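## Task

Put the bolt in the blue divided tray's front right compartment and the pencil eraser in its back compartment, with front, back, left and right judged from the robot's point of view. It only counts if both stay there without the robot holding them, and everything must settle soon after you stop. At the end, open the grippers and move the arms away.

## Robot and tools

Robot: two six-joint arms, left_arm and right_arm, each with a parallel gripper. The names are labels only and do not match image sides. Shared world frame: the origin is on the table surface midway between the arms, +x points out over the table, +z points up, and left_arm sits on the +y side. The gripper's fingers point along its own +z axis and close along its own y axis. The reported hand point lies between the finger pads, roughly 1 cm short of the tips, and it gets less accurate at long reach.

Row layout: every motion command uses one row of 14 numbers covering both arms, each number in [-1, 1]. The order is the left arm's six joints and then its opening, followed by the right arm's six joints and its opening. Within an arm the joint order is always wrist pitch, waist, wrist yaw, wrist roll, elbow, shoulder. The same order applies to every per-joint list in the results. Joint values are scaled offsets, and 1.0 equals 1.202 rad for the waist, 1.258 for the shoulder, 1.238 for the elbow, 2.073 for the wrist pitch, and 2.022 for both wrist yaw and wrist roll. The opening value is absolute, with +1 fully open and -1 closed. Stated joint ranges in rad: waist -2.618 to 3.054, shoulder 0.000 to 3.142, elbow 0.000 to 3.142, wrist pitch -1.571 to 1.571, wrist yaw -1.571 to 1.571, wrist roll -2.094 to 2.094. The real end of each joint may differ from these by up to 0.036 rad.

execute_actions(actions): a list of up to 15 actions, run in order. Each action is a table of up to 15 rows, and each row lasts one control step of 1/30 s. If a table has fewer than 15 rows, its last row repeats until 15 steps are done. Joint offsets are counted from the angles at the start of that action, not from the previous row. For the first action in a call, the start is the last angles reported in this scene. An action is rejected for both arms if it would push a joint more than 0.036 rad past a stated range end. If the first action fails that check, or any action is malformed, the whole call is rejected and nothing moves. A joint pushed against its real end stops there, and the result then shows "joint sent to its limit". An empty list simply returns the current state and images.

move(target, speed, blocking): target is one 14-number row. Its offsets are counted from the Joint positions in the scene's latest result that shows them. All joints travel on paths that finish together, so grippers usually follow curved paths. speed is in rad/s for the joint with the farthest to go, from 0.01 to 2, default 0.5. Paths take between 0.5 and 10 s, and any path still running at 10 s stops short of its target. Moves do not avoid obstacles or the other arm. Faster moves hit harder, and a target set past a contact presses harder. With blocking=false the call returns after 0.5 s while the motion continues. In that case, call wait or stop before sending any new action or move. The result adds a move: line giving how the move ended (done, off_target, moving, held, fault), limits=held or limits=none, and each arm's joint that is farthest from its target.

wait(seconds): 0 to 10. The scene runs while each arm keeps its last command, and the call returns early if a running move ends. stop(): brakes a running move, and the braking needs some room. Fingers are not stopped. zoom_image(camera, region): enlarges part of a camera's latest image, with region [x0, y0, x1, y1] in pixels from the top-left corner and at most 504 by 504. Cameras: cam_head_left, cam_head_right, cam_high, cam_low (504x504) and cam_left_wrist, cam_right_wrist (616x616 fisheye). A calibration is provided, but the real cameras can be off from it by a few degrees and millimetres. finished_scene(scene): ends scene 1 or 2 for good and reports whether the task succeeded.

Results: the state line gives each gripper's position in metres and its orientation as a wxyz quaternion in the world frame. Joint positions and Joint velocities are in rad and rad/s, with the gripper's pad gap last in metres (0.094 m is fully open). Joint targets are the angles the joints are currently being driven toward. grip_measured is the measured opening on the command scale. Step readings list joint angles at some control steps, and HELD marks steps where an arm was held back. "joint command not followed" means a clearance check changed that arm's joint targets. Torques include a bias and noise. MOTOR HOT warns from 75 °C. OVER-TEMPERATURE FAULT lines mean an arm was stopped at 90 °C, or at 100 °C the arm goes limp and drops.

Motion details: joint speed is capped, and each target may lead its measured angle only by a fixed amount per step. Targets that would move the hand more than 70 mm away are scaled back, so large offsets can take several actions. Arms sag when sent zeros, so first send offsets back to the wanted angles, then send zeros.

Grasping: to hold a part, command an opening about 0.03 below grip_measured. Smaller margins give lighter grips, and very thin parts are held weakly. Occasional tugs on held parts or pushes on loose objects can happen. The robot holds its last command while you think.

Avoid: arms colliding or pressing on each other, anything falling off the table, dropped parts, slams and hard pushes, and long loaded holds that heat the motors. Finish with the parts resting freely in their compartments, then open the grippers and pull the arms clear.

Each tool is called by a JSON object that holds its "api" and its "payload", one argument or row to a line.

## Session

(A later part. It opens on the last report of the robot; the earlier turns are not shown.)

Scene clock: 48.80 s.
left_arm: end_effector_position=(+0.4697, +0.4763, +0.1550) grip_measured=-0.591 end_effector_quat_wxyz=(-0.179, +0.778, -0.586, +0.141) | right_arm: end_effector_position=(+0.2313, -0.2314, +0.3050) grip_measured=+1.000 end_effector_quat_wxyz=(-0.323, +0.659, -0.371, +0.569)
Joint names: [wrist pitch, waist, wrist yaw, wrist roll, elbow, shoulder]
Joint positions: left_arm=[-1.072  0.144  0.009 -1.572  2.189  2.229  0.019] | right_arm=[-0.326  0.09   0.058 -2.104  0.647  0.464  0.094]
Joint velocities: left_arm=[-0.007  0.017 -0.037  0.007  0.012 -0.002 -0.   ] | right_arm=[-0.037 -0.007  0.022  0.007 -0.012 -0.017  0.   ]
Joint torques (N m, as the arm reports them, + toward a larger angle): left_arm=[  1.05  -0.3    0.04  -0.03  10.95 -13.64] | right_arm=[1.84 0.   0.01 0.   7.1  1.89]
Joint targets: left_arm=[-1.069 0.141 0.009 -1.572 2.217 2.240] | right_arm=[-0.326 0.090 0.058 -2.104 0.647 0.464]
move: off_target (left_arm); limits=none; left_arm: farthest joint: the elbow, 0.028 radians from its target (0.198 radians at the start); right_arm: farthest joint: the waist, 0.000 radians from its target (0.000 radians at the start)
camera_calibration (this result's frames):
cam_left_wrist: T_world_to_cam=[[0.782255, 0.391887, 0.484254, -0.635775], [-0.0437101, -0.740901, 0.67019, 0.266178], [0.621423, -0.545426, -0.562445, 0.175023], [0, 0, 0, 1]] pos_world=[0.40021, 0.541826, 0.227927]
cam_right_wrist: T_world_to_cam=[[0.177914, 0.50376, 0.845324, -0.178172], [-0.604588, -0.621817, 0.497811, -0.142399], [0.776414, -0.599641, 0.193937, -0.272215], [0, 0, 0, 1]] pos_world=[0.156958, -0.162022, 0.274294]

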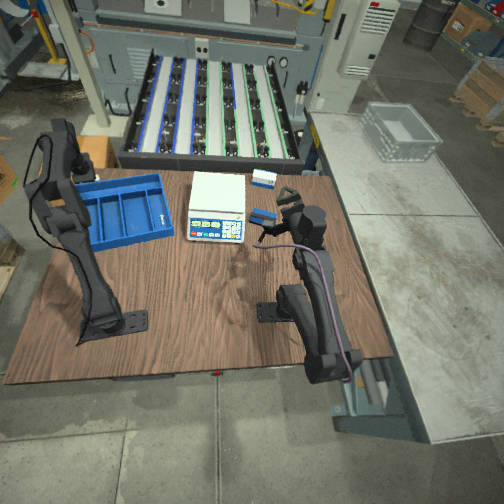

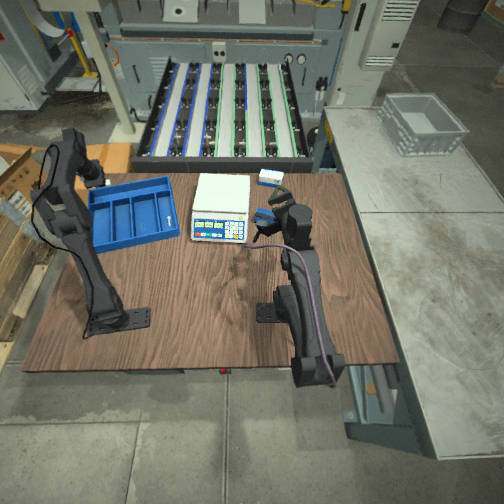

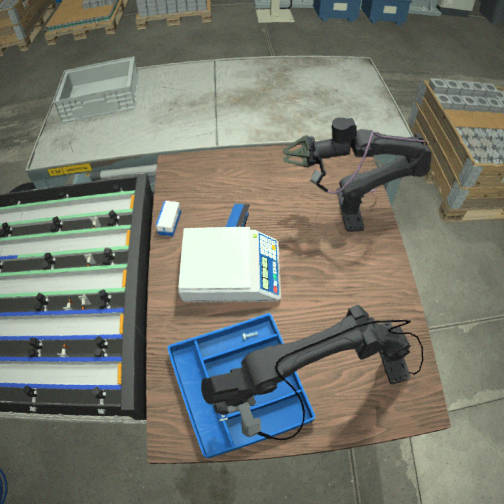

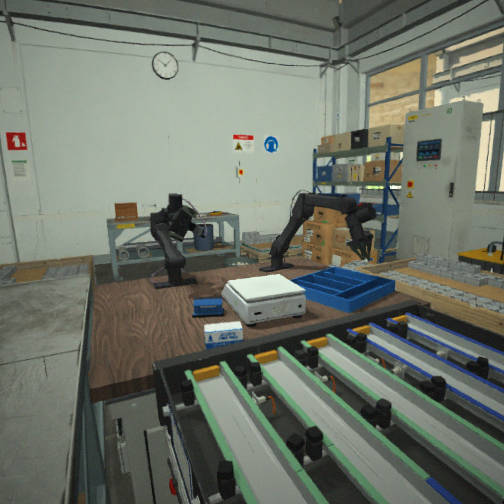

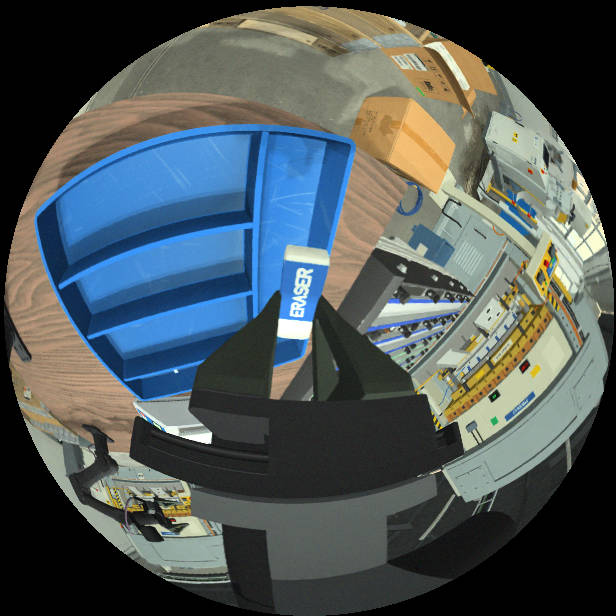

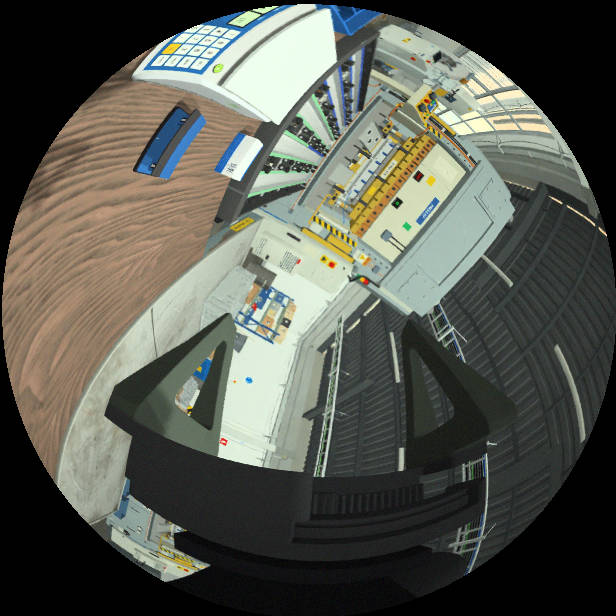

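{"api": "move", "payload": {
  "target": [0.161,0,0,0,-0.081,0.144,-0.63, 0,0,0,0,0,0,1],
  "speed": 0.3
}}

Scene clock: 51.17 s.
left_arm: end_effector_position=(+0.5206, +0.4909, +0.0656) grip_measured=-0.591 end_effector_quat_wxyz=(-0.205, +0.771, -0.581, +0.160) | right_arm: end_effector_position=(+0.2313, -0.2314, +0.3050) grip_measured=+1.000 end_effector_quat_wxyz=(-0.323, +0.659, -0.371, +0.569)
Joint names: [wrist pitch, waist, wrist yaw, wrist roll, elbow, shoulder]
Joint positions: left_arm=[-0.74   0.144  0.009 -1.572  2.099  2.403  0.019] | right_arm=[-0.326  0.09   0.058 -2.104  0.647  0.464  0.094]
Joint velocities: left_arm=[ 0.051  0.007  0.022 -0.007 -0.002  0.007 -0.   ] | right_arm=[-0.007  0.012  0.007  0.007 -0.002 -0.012  0.   ]
Joint torques (N m, as the arm reports them, + toward a larger angle): left_arm=[  1.15  -0.18   0.03   0.06   8.   -15.81] | right_arm=[ 1.85 -0.02  0.    0.02  7.12  1.87]
Joint targets: left_arm=[-0.738 0.144 0.009 -1.572 2.089 2.410] | right_arm=[-0.326 0.090 0.058 -2.104 0.647 0.464]
move: done; limits=none; left_arm: farthest joint: the elbow, 0.010 radians from its target (0.101 radians at the start); right_arm: farthest joint: the waist, 0.000 radians from its target (0.000 radians at the start)
camera_calibration (this result's frames):
cam_left_wrist: T_world_to_cam=[[0.748978, 0.382291, 0.541188, -0.619789], [-0.0866161, -0.753274, 0.651979, 0.368751], [0.656909, -0.535194, -0.531073, 0.0755991], [0, 0, 0, 1]] pos_world=[0.446486, 0.55517, 0.135153]
cam_right_wrist: T_world_to_cam=[[0.177914, 0.50376, 0.845324, -0.178172], [-0.604588, -0.621817, 0.497811, -0.142399], [0.776414, -0.599641, 0.193937, -0.272215], [0, 0, 0, 1]] pos_world=[0.156958, -0.162022, 0.274294]

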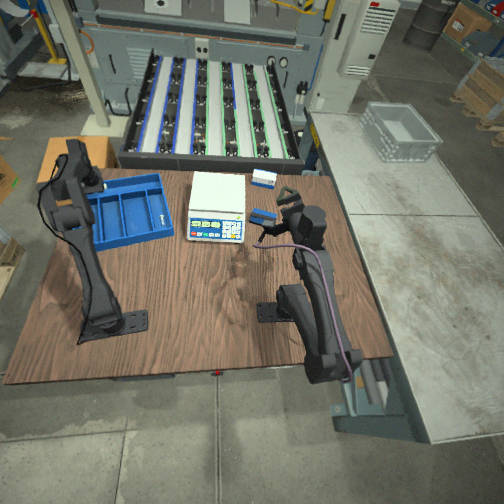

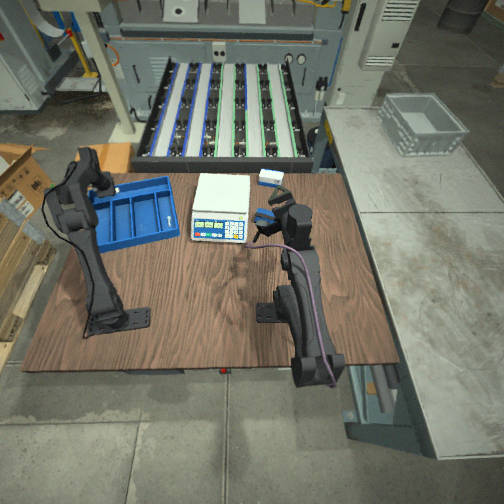

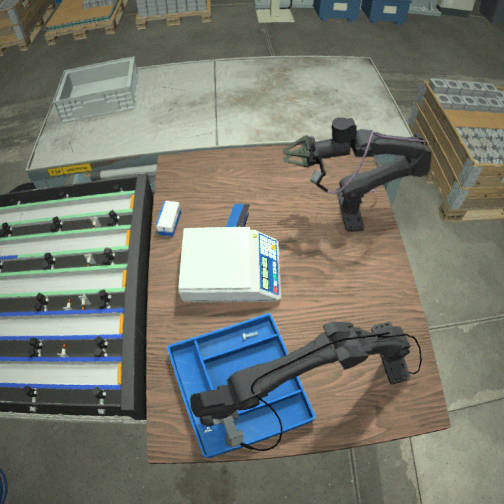

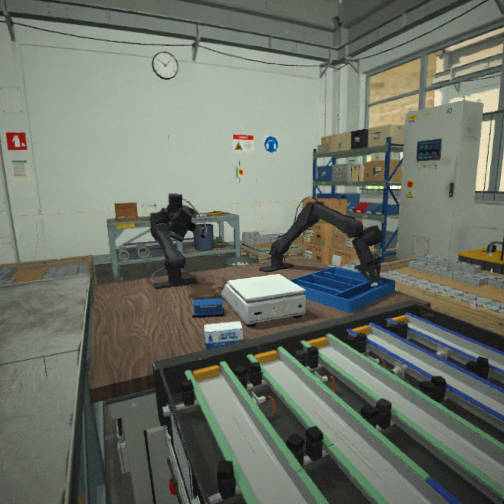

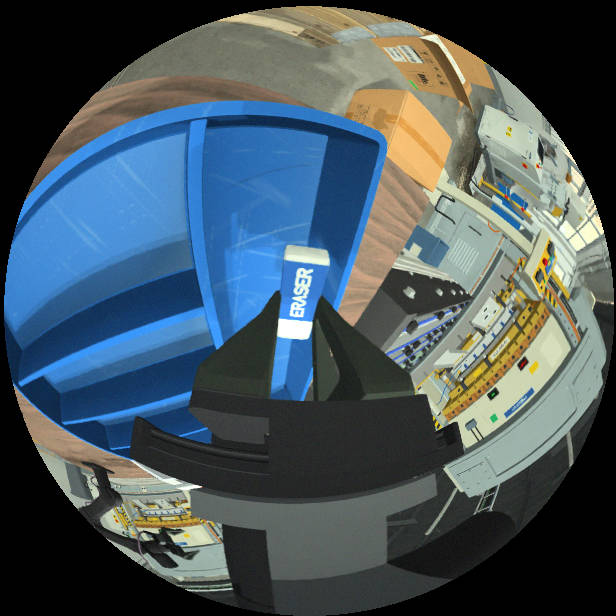

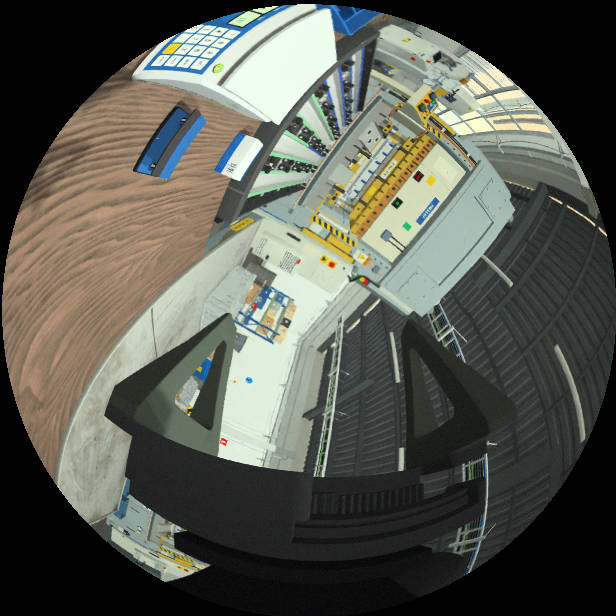

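{"api": "execute_actions", "payload": {
  "actions": []
}}

Scene clock: 51.50 s.
left_arm: end_effector_position=(+0.5207, +0.4910, +0.0657) grip_measured=-0.591 end_effector_quat_wxyz=(-0.206, +0.771, -0.581, +0.160) | right_arm: end_effector_position=(+0.2313, -0.2314, +0.3050) grip_measured=+1.000 end_effector_quat_wxyz=(-0.323, +0.659, -0.371, +0.569)
Joint names: [wrist pitch, waist, wrist yaw, wrist roll, elbow, shoulder]
Joint positions: left_arm=[-0.74   0.144  0.009 -1.572  2.099  2.403  0.019] | right_arm=[-0.326  0.09   0.058 -2.104  0.647  0.464  0.094]
Joint velocities: left_arm=[ 0.022  0.002  0.007 -0.022  0.002 -0.007  0.   ] | right_arm=[ 0.051 -0.007  0.066  0.037 -0.007  0.017  0.   ]
Joint torques (N m, as the arm reports them, + toward a larger angle): left_arm=[  1.14   0.     0.02   0.     7.79 -15.77] | right_arm=[ 1.85 -0.02  0.01  0.01  7.11  1.87]
Joint targets: left_arm=[-0.738 0.144 0.009 -1.572 2.089 2.410] | right_arm=[-0.326 0.090 0.058 -2.104 0.647 0.464]
camera_calibration (this result's frames):
cam_left_wrist: T_world_to_cam=[[0.74878, 0.382234, 0.541503, -0.619771], [-0.0868551, -0.753343, 0.651867, 0.368909], [0.657103, -0.535138, -0.530889, 0.0754439], [0, 0, 0, 1]] pos_world=[0.44654, 0.555185, 0.135181]
cam_right_wrist: T_world_to_cam=[[0.177914, 0.50376, 0.845324, -0.178172], [-0.604588, -0.621817, 0.497811, -0.142399], [0.776414, -0.599641, 0.193937, -0.272215], [0, 0, 0, 1]] pos_world=[0.156958, -0.162022, 0.274294]

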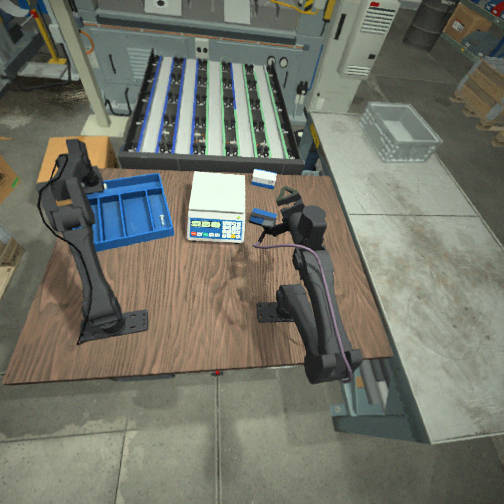

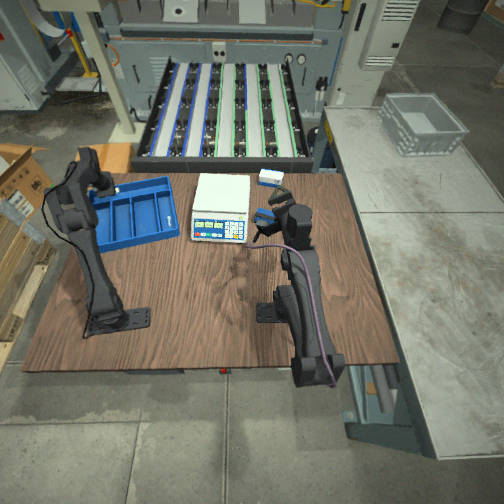

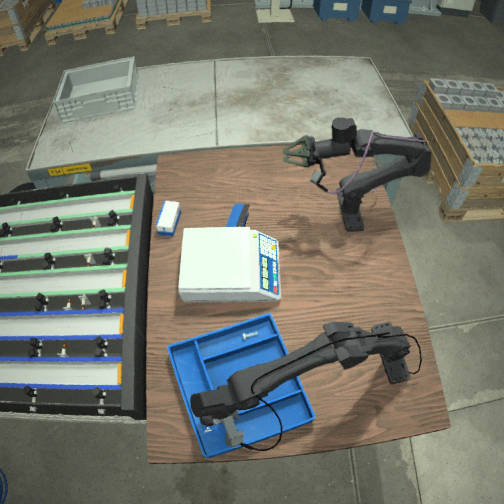

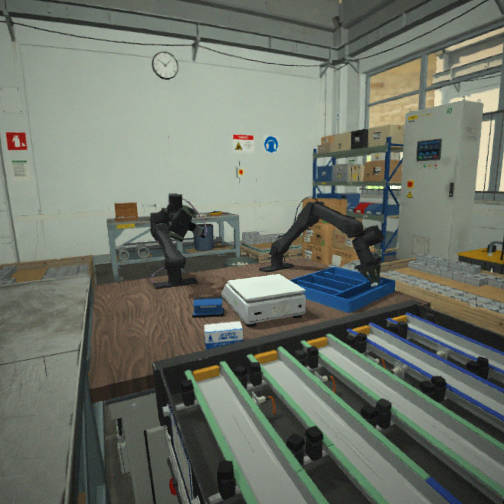

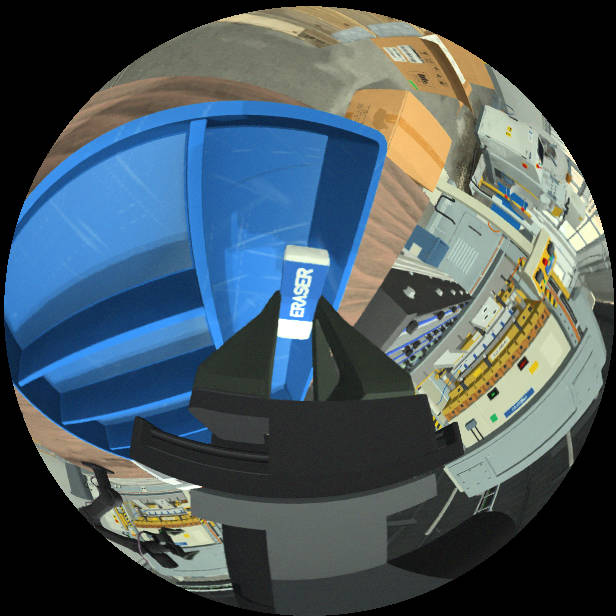

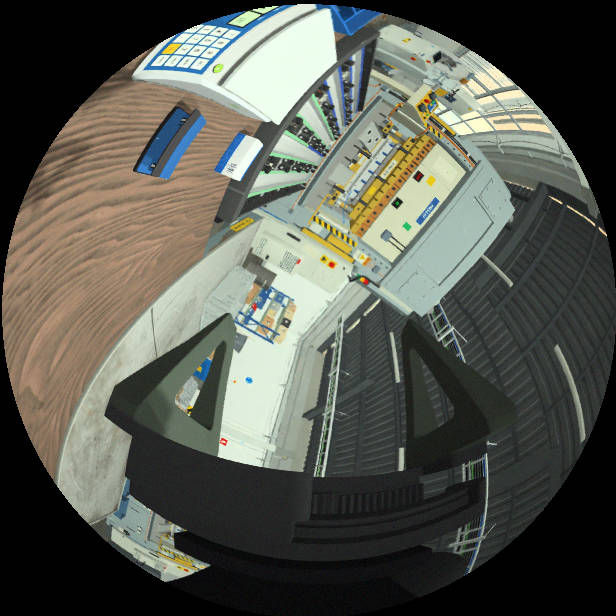

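{"api": "move", "payload": {
  "target": [0.024,0,0,0,-0.028,0.038,-0.63,0,0,0,0,0,0,1],
  "speed": 0.08
}}

Scene clock: 52.87 s.
left_arm: end_effector_position=(+0.5224, +0.4915, +0.0402) grip_measured=-0.591 end_effector_quat_wxyz=(-0.199, +0.773, -0.582, +0.156) | right_arm: end_effector_position=(+0.2313, -0.2314, +0.3050) grip_measured=+1.000 end_effector_quat_wxyz=(-0.323, +0.659, -0.371, +0.569)
Joint names: [wrist pitch, waist, wrist yaw, wrist roll, elbow, shoulder]
Joint positions: left_arm=[-0.692  0.144  0.009 -1.572  2.074  2.441  0.019] | right_arm=[-0.326  0.09   0.058 -2.104  0.647  0.464  0.094]
Joint velocities: left_arm=[-0.051  0.007  0.007  0.051  0.007 -0.017 -0.   ] | right_arm=[-0.022 -0.007 -0.11  -0.037  0.017 -0.007  0.   ]
Joint torques (N m, as the arm reports them, + toward a larger angle): left_arm=[  1.06  -0.06   0.06   0.07   7.79 -15.83] | right_arm=[ 1.85 -0.02  0.01  0.    7.09  1.87]
Joint targets: left_arm=[-0.690 0.144 0.009 -1.572 2.064 2.450] | right_arm=[-0.326 0.090 0.058 -2.104 0.647 0.464]
move: done; limits=none; left_arm: farthest joint: the shoulder, 0.010 radians from its target (0.048 radians at the start); right_arm: farthest joint: the waist, 0.000 radians from its target (0.000 radians at the start)
camera_calibration (this result's frames):
cam_left_wrist: T_world_to_cam=[[0.75682, 0.384552, 0.528528, -0.612289], [-0.0770247, -0.750508, 0.656357, 0.379335], [0.649069, -0.537454, -0.53838, 0.0666825], [0, 0, 0, 1]] pos_world=[0.44933, 0.55599, 0.110534]
cam_right_wrist: T_world_to_cam=[[0.177914, 0.50376, 0.845324, -0.178172], [-0.604588, -0.621817, 0.497811, -0.142399], [0.776414, -0.599641, 0.193937, -0.272215], [0, 0, 0, 1]] pos_world=[0.156958, -0.162022, 0.274294]

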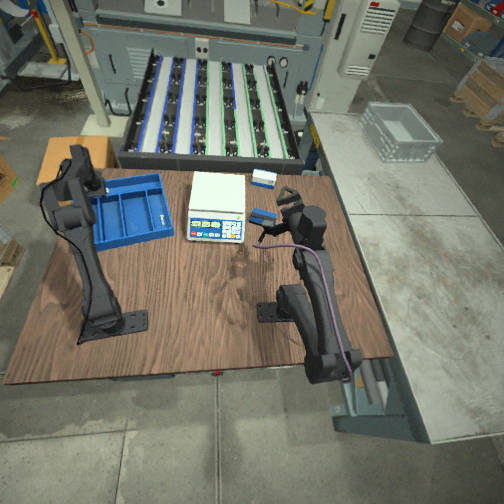

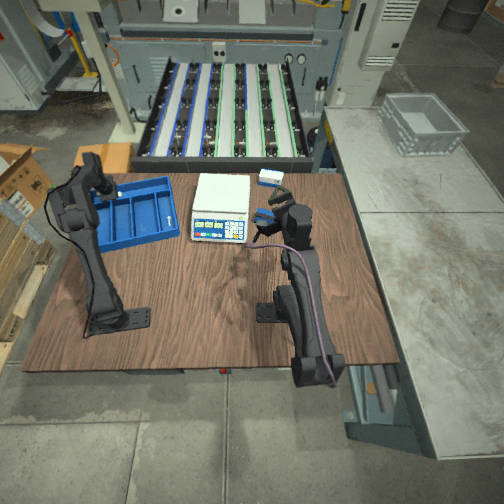

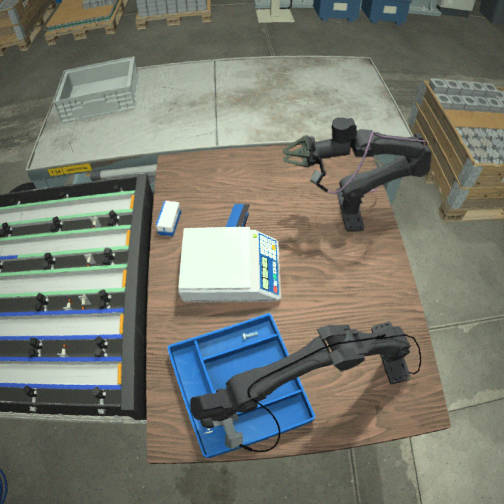

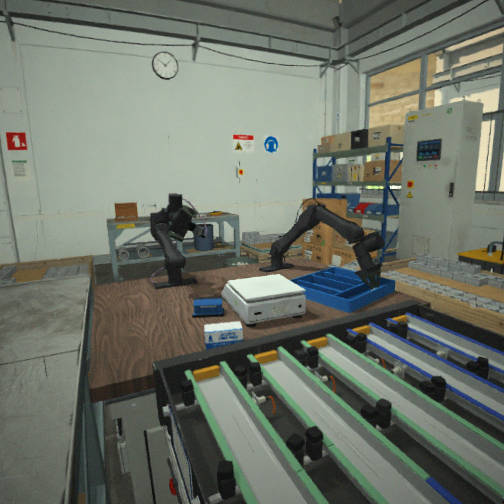

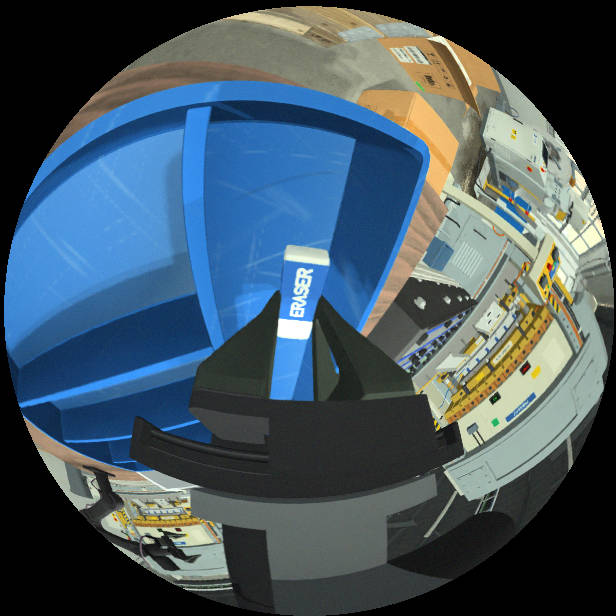

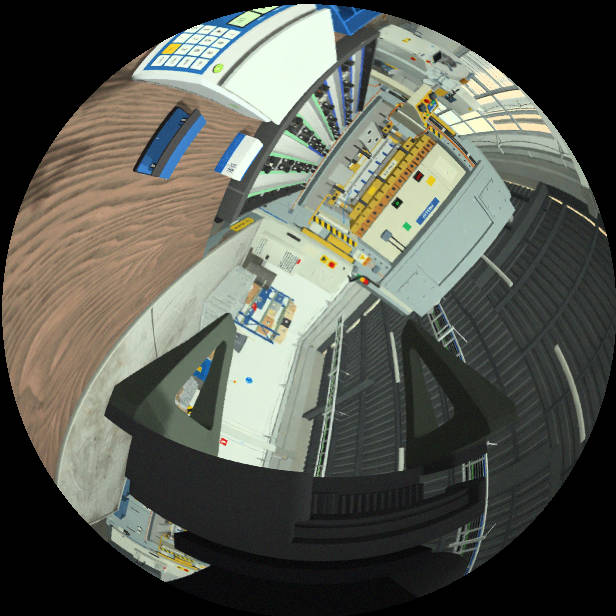

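{"api": "move", "payload": {
  "target": [0.008,0,0,0,-0.014,0.02,-0.63,0,0,0,0,0,0,1],
  "speed": 0.05
}}

Scene clock: 53.93 s.
left_arm: end_effector_position=(+0.5253, +0.4923, +0.0419) grip_measured=-0.591 end_effector_quat_wxyz=(-0.205, +0.771, -0.581, +0.160) | right_arm: end_effector_position=(+0.2313, -0.2314, +0.3050) grip_measured=+1.000 end_effector_quat_wxyz=(-0.323, +0.659, -0.371, +0.569)
Joint names: [wrist pitch, waist, wrist yaw, wrist roll, elbow, shoulder]
Joint positions: left_arm=[-0.678  0.144  0.009 -1.572  2.074  2.441  0.019] | right_arm=[-0.326  0.09   0.058 -2.104  0.647  0.464  0.094]
Joint velocities: left_arm=[-0.022  0.002 -0.051 -0.022  0.002 -0.007  0.001] | right_arm=[ 0.022 -0.012  0.051 -0.037 -0.002 -0.002  0.   ]
Joint torques (N m, as the arm reports them, + toward a larger angle): left_arm=[  1.14  -0.06   0.02   0.02   6.99 -14.49] | right_arm=[ 1.84 -0.04  0.    0.01  7.1   1.86]
Joint targets: left_arm=[-0.676 0.144 0.009 -1.572 2.057 2.466] | right_arm=[-0.326 0.090 0.058 -2.104 0.647 0.464]
move: off_target (left_arm); limits=none; left_arm: farthest joint: the shoulder, 0.025 radians from its target (0.025 radians at the start); right_arm: farthest joint: the waist, 0.000 radians from its target (0.000 radians at the start)
camera_calibration (this result's frames):
cam_left_wrist: T_world_to_cam=[[0.749573, 0.382463, 0.540243, -0.611405], [-0.085899, -0.753067, 0.652313, 0.385145], [0.656324, -0.535362, -0.531625, 0.0610455], [0, 0, 0, 1]] pos_world=[0.45131, 0.556561, 0.111525]
cam_right_wrist: T_world_to_cam=[[0.177914, 0.50376, 0.845324, -0.178172], [-0.604588, -0.621817, 0.497811, -0.142399], [0.776414, -0.599641, 0.193937, -0.272215], [0, 0, 0, 1]] pos_world=[0.156958, -0.162022, 0.274294]

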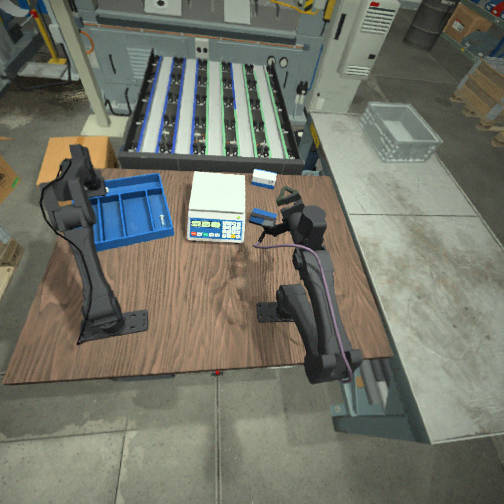

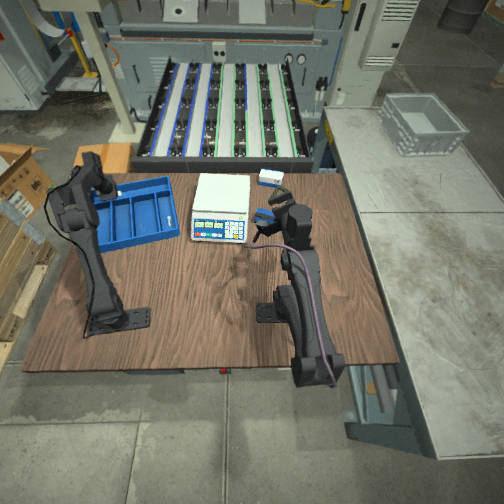

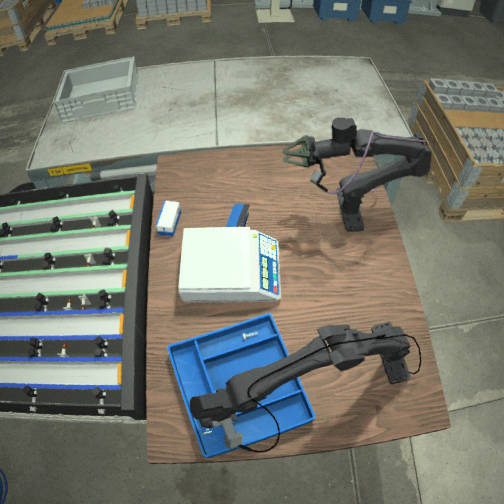

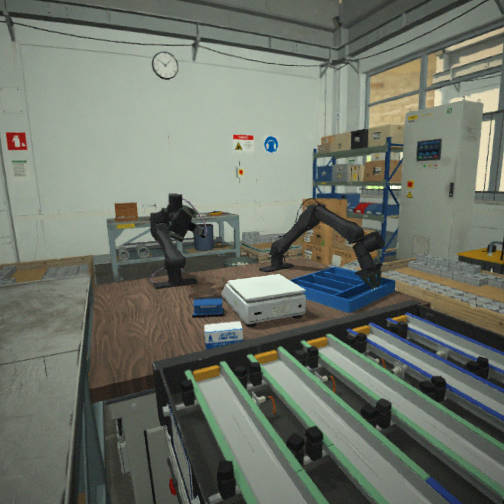

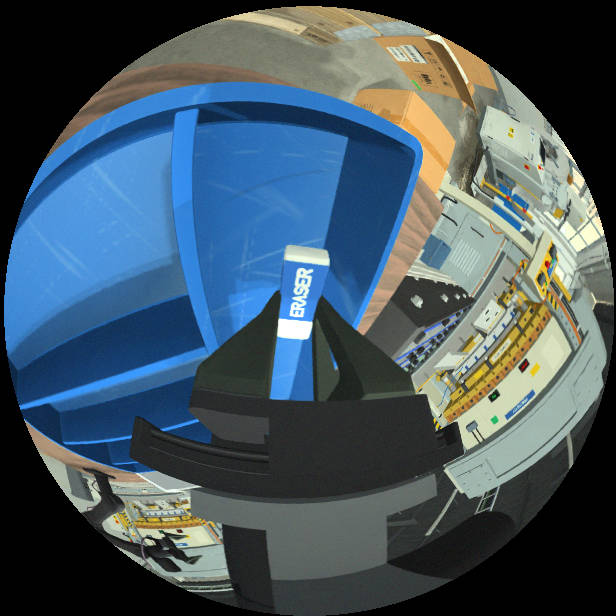

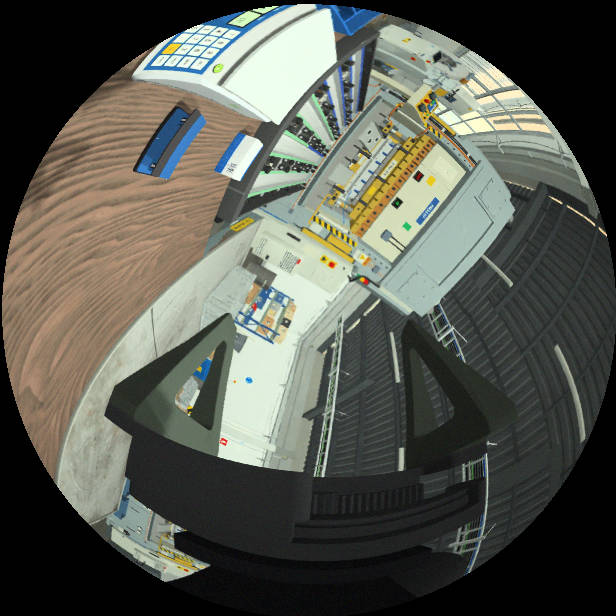

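{"api": "execute_actions", "payload": {
  "actions": [
    [[0,0,0,0,-0.005,0.004,-0.42,0,0,0,0,0,0,1]],
    [[0,0,0,0,-0.005,0.004,-0.42,0,0,0,0,0,0,1]]
  ]
}}

Scene clock: 55.00 s.
left_arm: end_effector_position=(+0.5257, +0.4924, +0.0422) grip_measured=-0.422 end_effector_quat_wxyz=(-0.206, +0.771, -0.581, +0.161) | right_arm: end_effector_position=(+0.2313, -0.2314, +0.3050) grip_measured=+1.000 end_effector_quat_wxyz=(-0.323, +0.659, -0.371, +0.569)
Joint names: [wrist pitch, waist, wrist yaw, wrist roll, elbow, shoulder]
Joint positions: left_arm=[-0.676  0.144  0.009 -1.572  2.074  2.441  0.027] | right_arm=[-0.326  0.09   0.058 -2.104  0.647  0.464  0.094]
Joint velocities: left_arm=[ 0.037  0.007 -0.037 -0.081  0.012  0.017  0.001] | right_arm=[-0.051 -0.017  0.007 -0.007 -0.012 -0.002  0.   ]
Joint torques (N m, as the arm reports them, + toward a larger angle): left_arm=[  1.11  -0.01   0.05   0.08   7.95 -16.24] | right_arm=[ 1.85 -0.05  0.    0.01  7.09  1.86]
Joint targets: left_arm=[-0.677 0.144 0.009 -1.572 2.068 2.446] | right_arm=[-0.326 0.090 0.058 -2.104 0.647 0.464]
Step readings (joint positions; steps 1 to 15: 1st action; 16 to 30: 2nd action):
0: left_arm=[-0.678 0.144 0.009 -1.572 2.074 2.441] | right_arm=[-0.326 0.090 0.058 -2.104 0.647 0.464]
1: left_arm=[-0.678 0.144 0.009 -1.572 2.074 2.441] | right_arm=[-0.326 0.090 0.058 -2.104 0.647 0.464]
2: left_arm=[-0.677 0.144 0.009 -1.572 2.074 2.441] | right_arm=[-0.326 0.090 0.058 -2.104 0.647 0.464]
4: left_arm=[-0.677 0.144 0.009 -1.572 2.074 2.441] | right_arm=[-0.326 0.090 0.058 -2.104 0.647 0.464]
8: left_arm=[-0.677 0.144 0.009 -1.572 2.074 2.441] | right_arm=[-0.326 0.090 0.058 -2.104 0.647 0.464]
15: left_arm=[-0.677 0.144 0.009 -1.572 2.074 2.441] | right_arm=[-0.326 0.090 0.058 -2.104 0.647 0.464]
16: left_arm=[-0.677 0.144 0.009 -1.572 2.074 2.441] | right_arm=[-0.326 0.090 0.058 -2.104 0.647 0.464]
17: left_arm=[-0.677 0.144 0.009 -1.572 2.074 2.441] | right_arm=[-0.326 0.090 0.058 -2.104 0.647 0.464]
19: left_arm=[-0.676 0.144 0.009 -1.572 2.074 2.441] | right_arm=[-0.326 0.090 0.058 -2.104 0.647 0.464]
23: left_arm=[-0.676 0.144 0.009 -1.572 2.074 2.441] | right_arm=[-0.326 0.090 0.058 -2.104 0.647 0.464]
30: Joint positions above
camera_calibration (this result's frames):
cam_left_wrist: T_world_to_cam=[[0.748581, 0.382177, 0.541818, -0.611277], [-0.087094, -0.753411, 0.651756, 0.385931], [0.657298, -0.535082, -0.530705, 0.0602855], [0, 0, 0, 1]] pos_world=[0.451577, 0.556638, 0.111662]
cam_right_wrist: T_world_to_cam=[[0.177914, 0.50376, 0.845324, -0.178172], [-0.604588, -0.621817, 0.497811, -0.142399], [0.776414, -0.599641, 0.193937, -0.272215], [0, 0, 0, 1]] pos_world=[0.156958, -0.162022, 0.274294]

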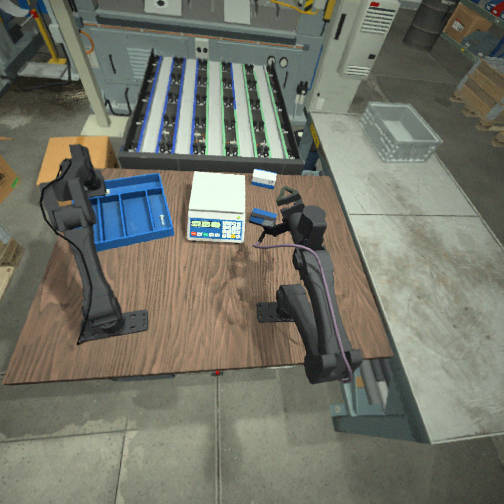

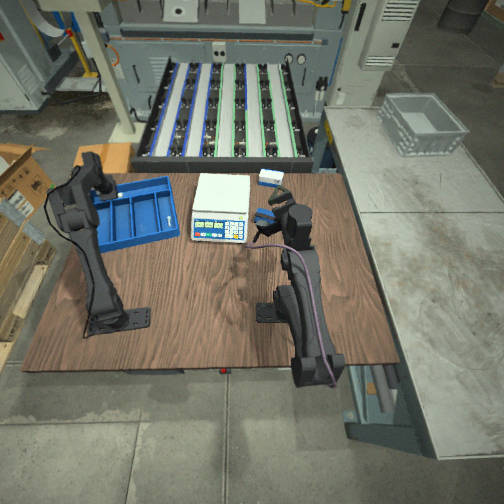

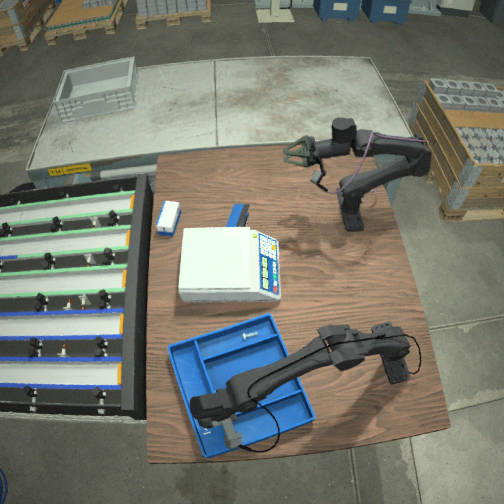

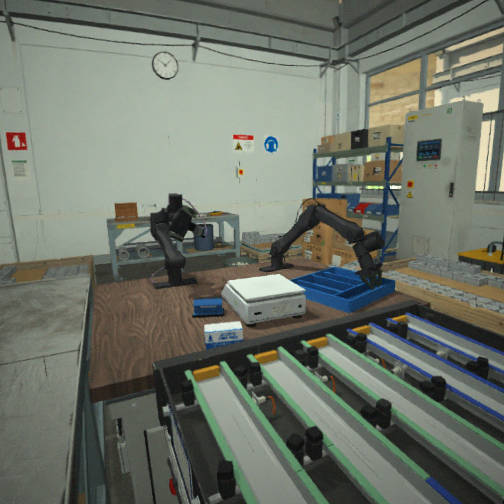

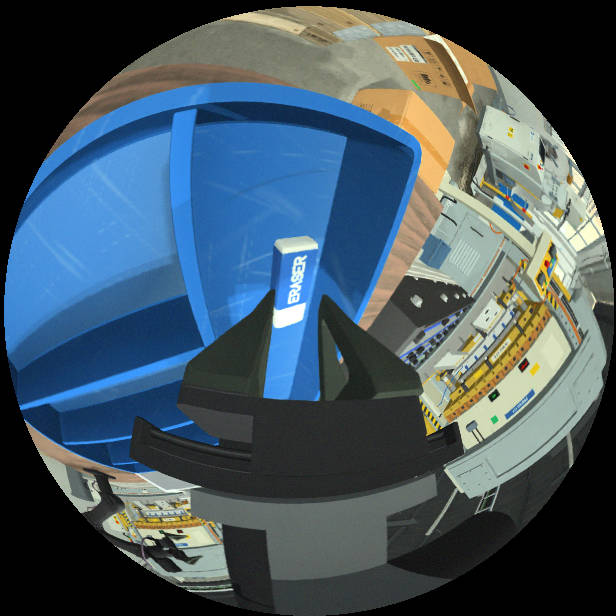

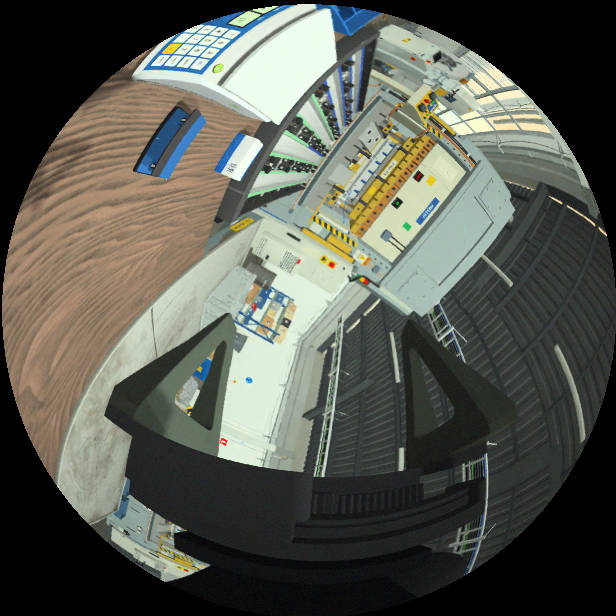

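{"api": "move", "payload": {
  "target": [-0.241,0,0,0,-0.057,-0.35,-0.42,0,0,0,0,0,0,1],
  "speed": 0.25
}}

Scene clock: 57.93 s.
left_arm: end_effector_position=(+0.4136, +0.4601, +0.1909) grip_measured=-0.422 end_effector_quat_wxyz=(-0.164, +0.781, -0.588, +0.130) | right_arm: end_effector_position=(+0.2313, -0.2314, +0.3050) grip_measured=+1.000 end_effector_quat_wxyz=(-0.323, +0.659, -0.371, +0.569)
Joint names: [wrist pitch, waist, wrist yaw, wrist roll, elbow, shoulder]
Joint positions: left_arm=[-1.153  0.144  0.009 -1.572  2.021  2.017  0.027] | right_arm=[-0.326  0.09   0.058 -2.104  0.647  0.464  0.094]
Joint velocities: left_arm=[-0.022  0.017  0.022  0.022 -0.007 -0.002 -0.001] | right_arm=[-0.066  0.007 -0.066  0.022  0.002 -0.017  0.   ]
Joint torques (N m, as the arm reports them, + toward a larger angle): left_arm=[  0.73   0.33   0.07   0.05   6.84 -14.15] | right_arm=[ 1.84 -0.01  0.    0.    7.1   1.9 ]
Joint targets: left_arm=[-1.175 0.144 0.009 -1.572 2.004 2.001] | right_arm=[-0.326 0.090 0.058 -2.104 0.647 0.464]
move: off_target (left_arm); limits=none; left_arm: farthest joint: the wrist pitch, 0.023 radians from its target (0.500 radians at the start); right_arm: farthest joint: the waist, 0.000 radians from its target (0.000 radians at the start)
camera_calibration (this result's frames):
cam_left_wrist: T_world_to_cam=[[0.799234, 0.396783, 0.451429, -0.60596], [-0.019227, -0.733842, 0.679049, 0.212562], [0.600712, -0.551398, -0.578882, 0.235755], [0, 0, 0, 1]] pos_world=[0.34677, 0.526416, 0.265682]
cam_right_wrist: T_world_to_cam=[[0.177914, 0.50376, 0.845324, -0.178172], [-0.604588, -0.621817, 0.497811, -0.142399], [0.776414, -0.599641, 0.193937, -0.272215], [0, 0, 0, 1]] pos_world=[0.156958, -0.162022, 0.274294]

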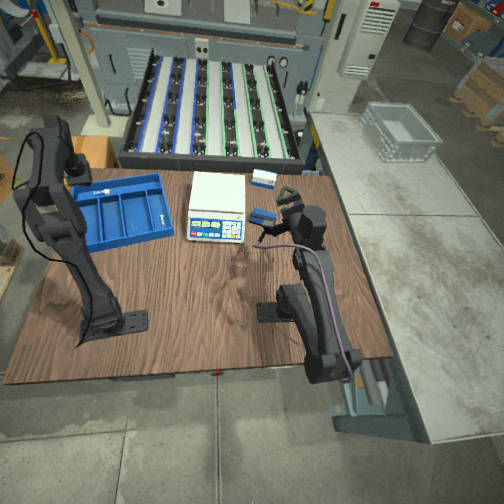

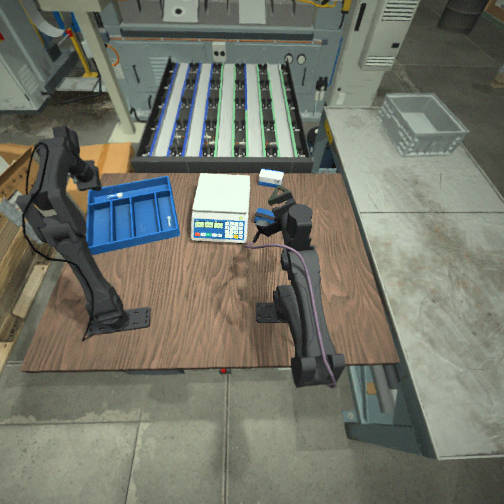

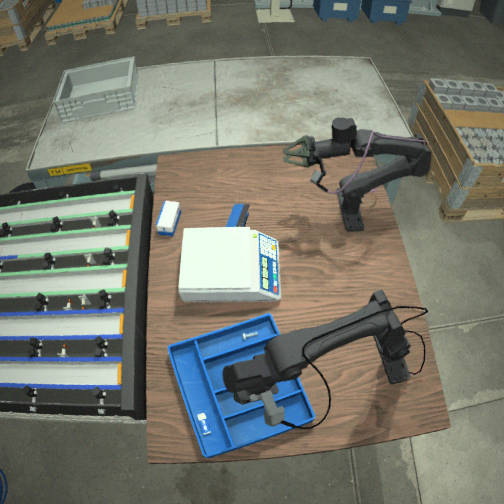

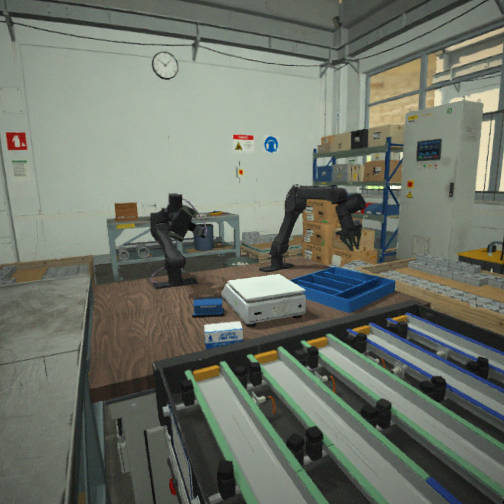

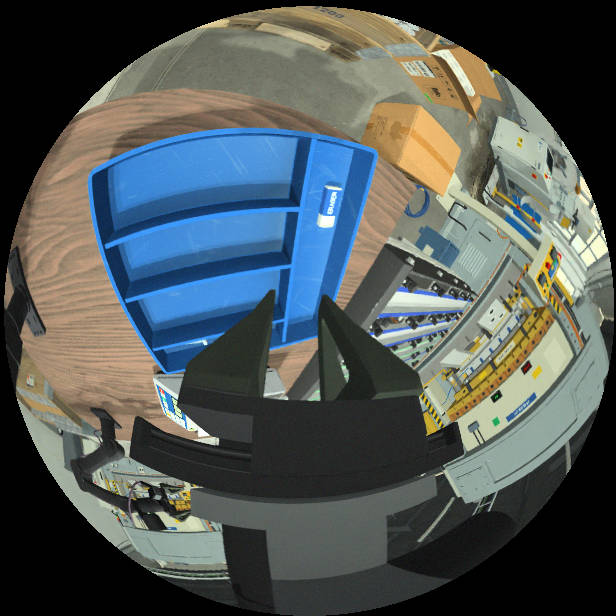

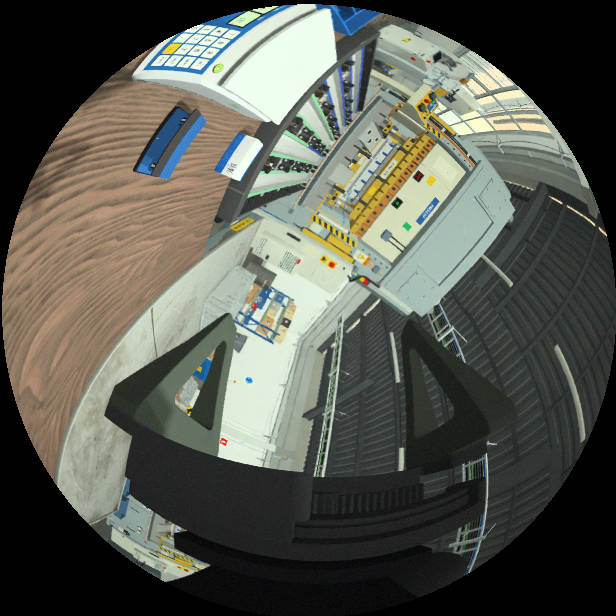

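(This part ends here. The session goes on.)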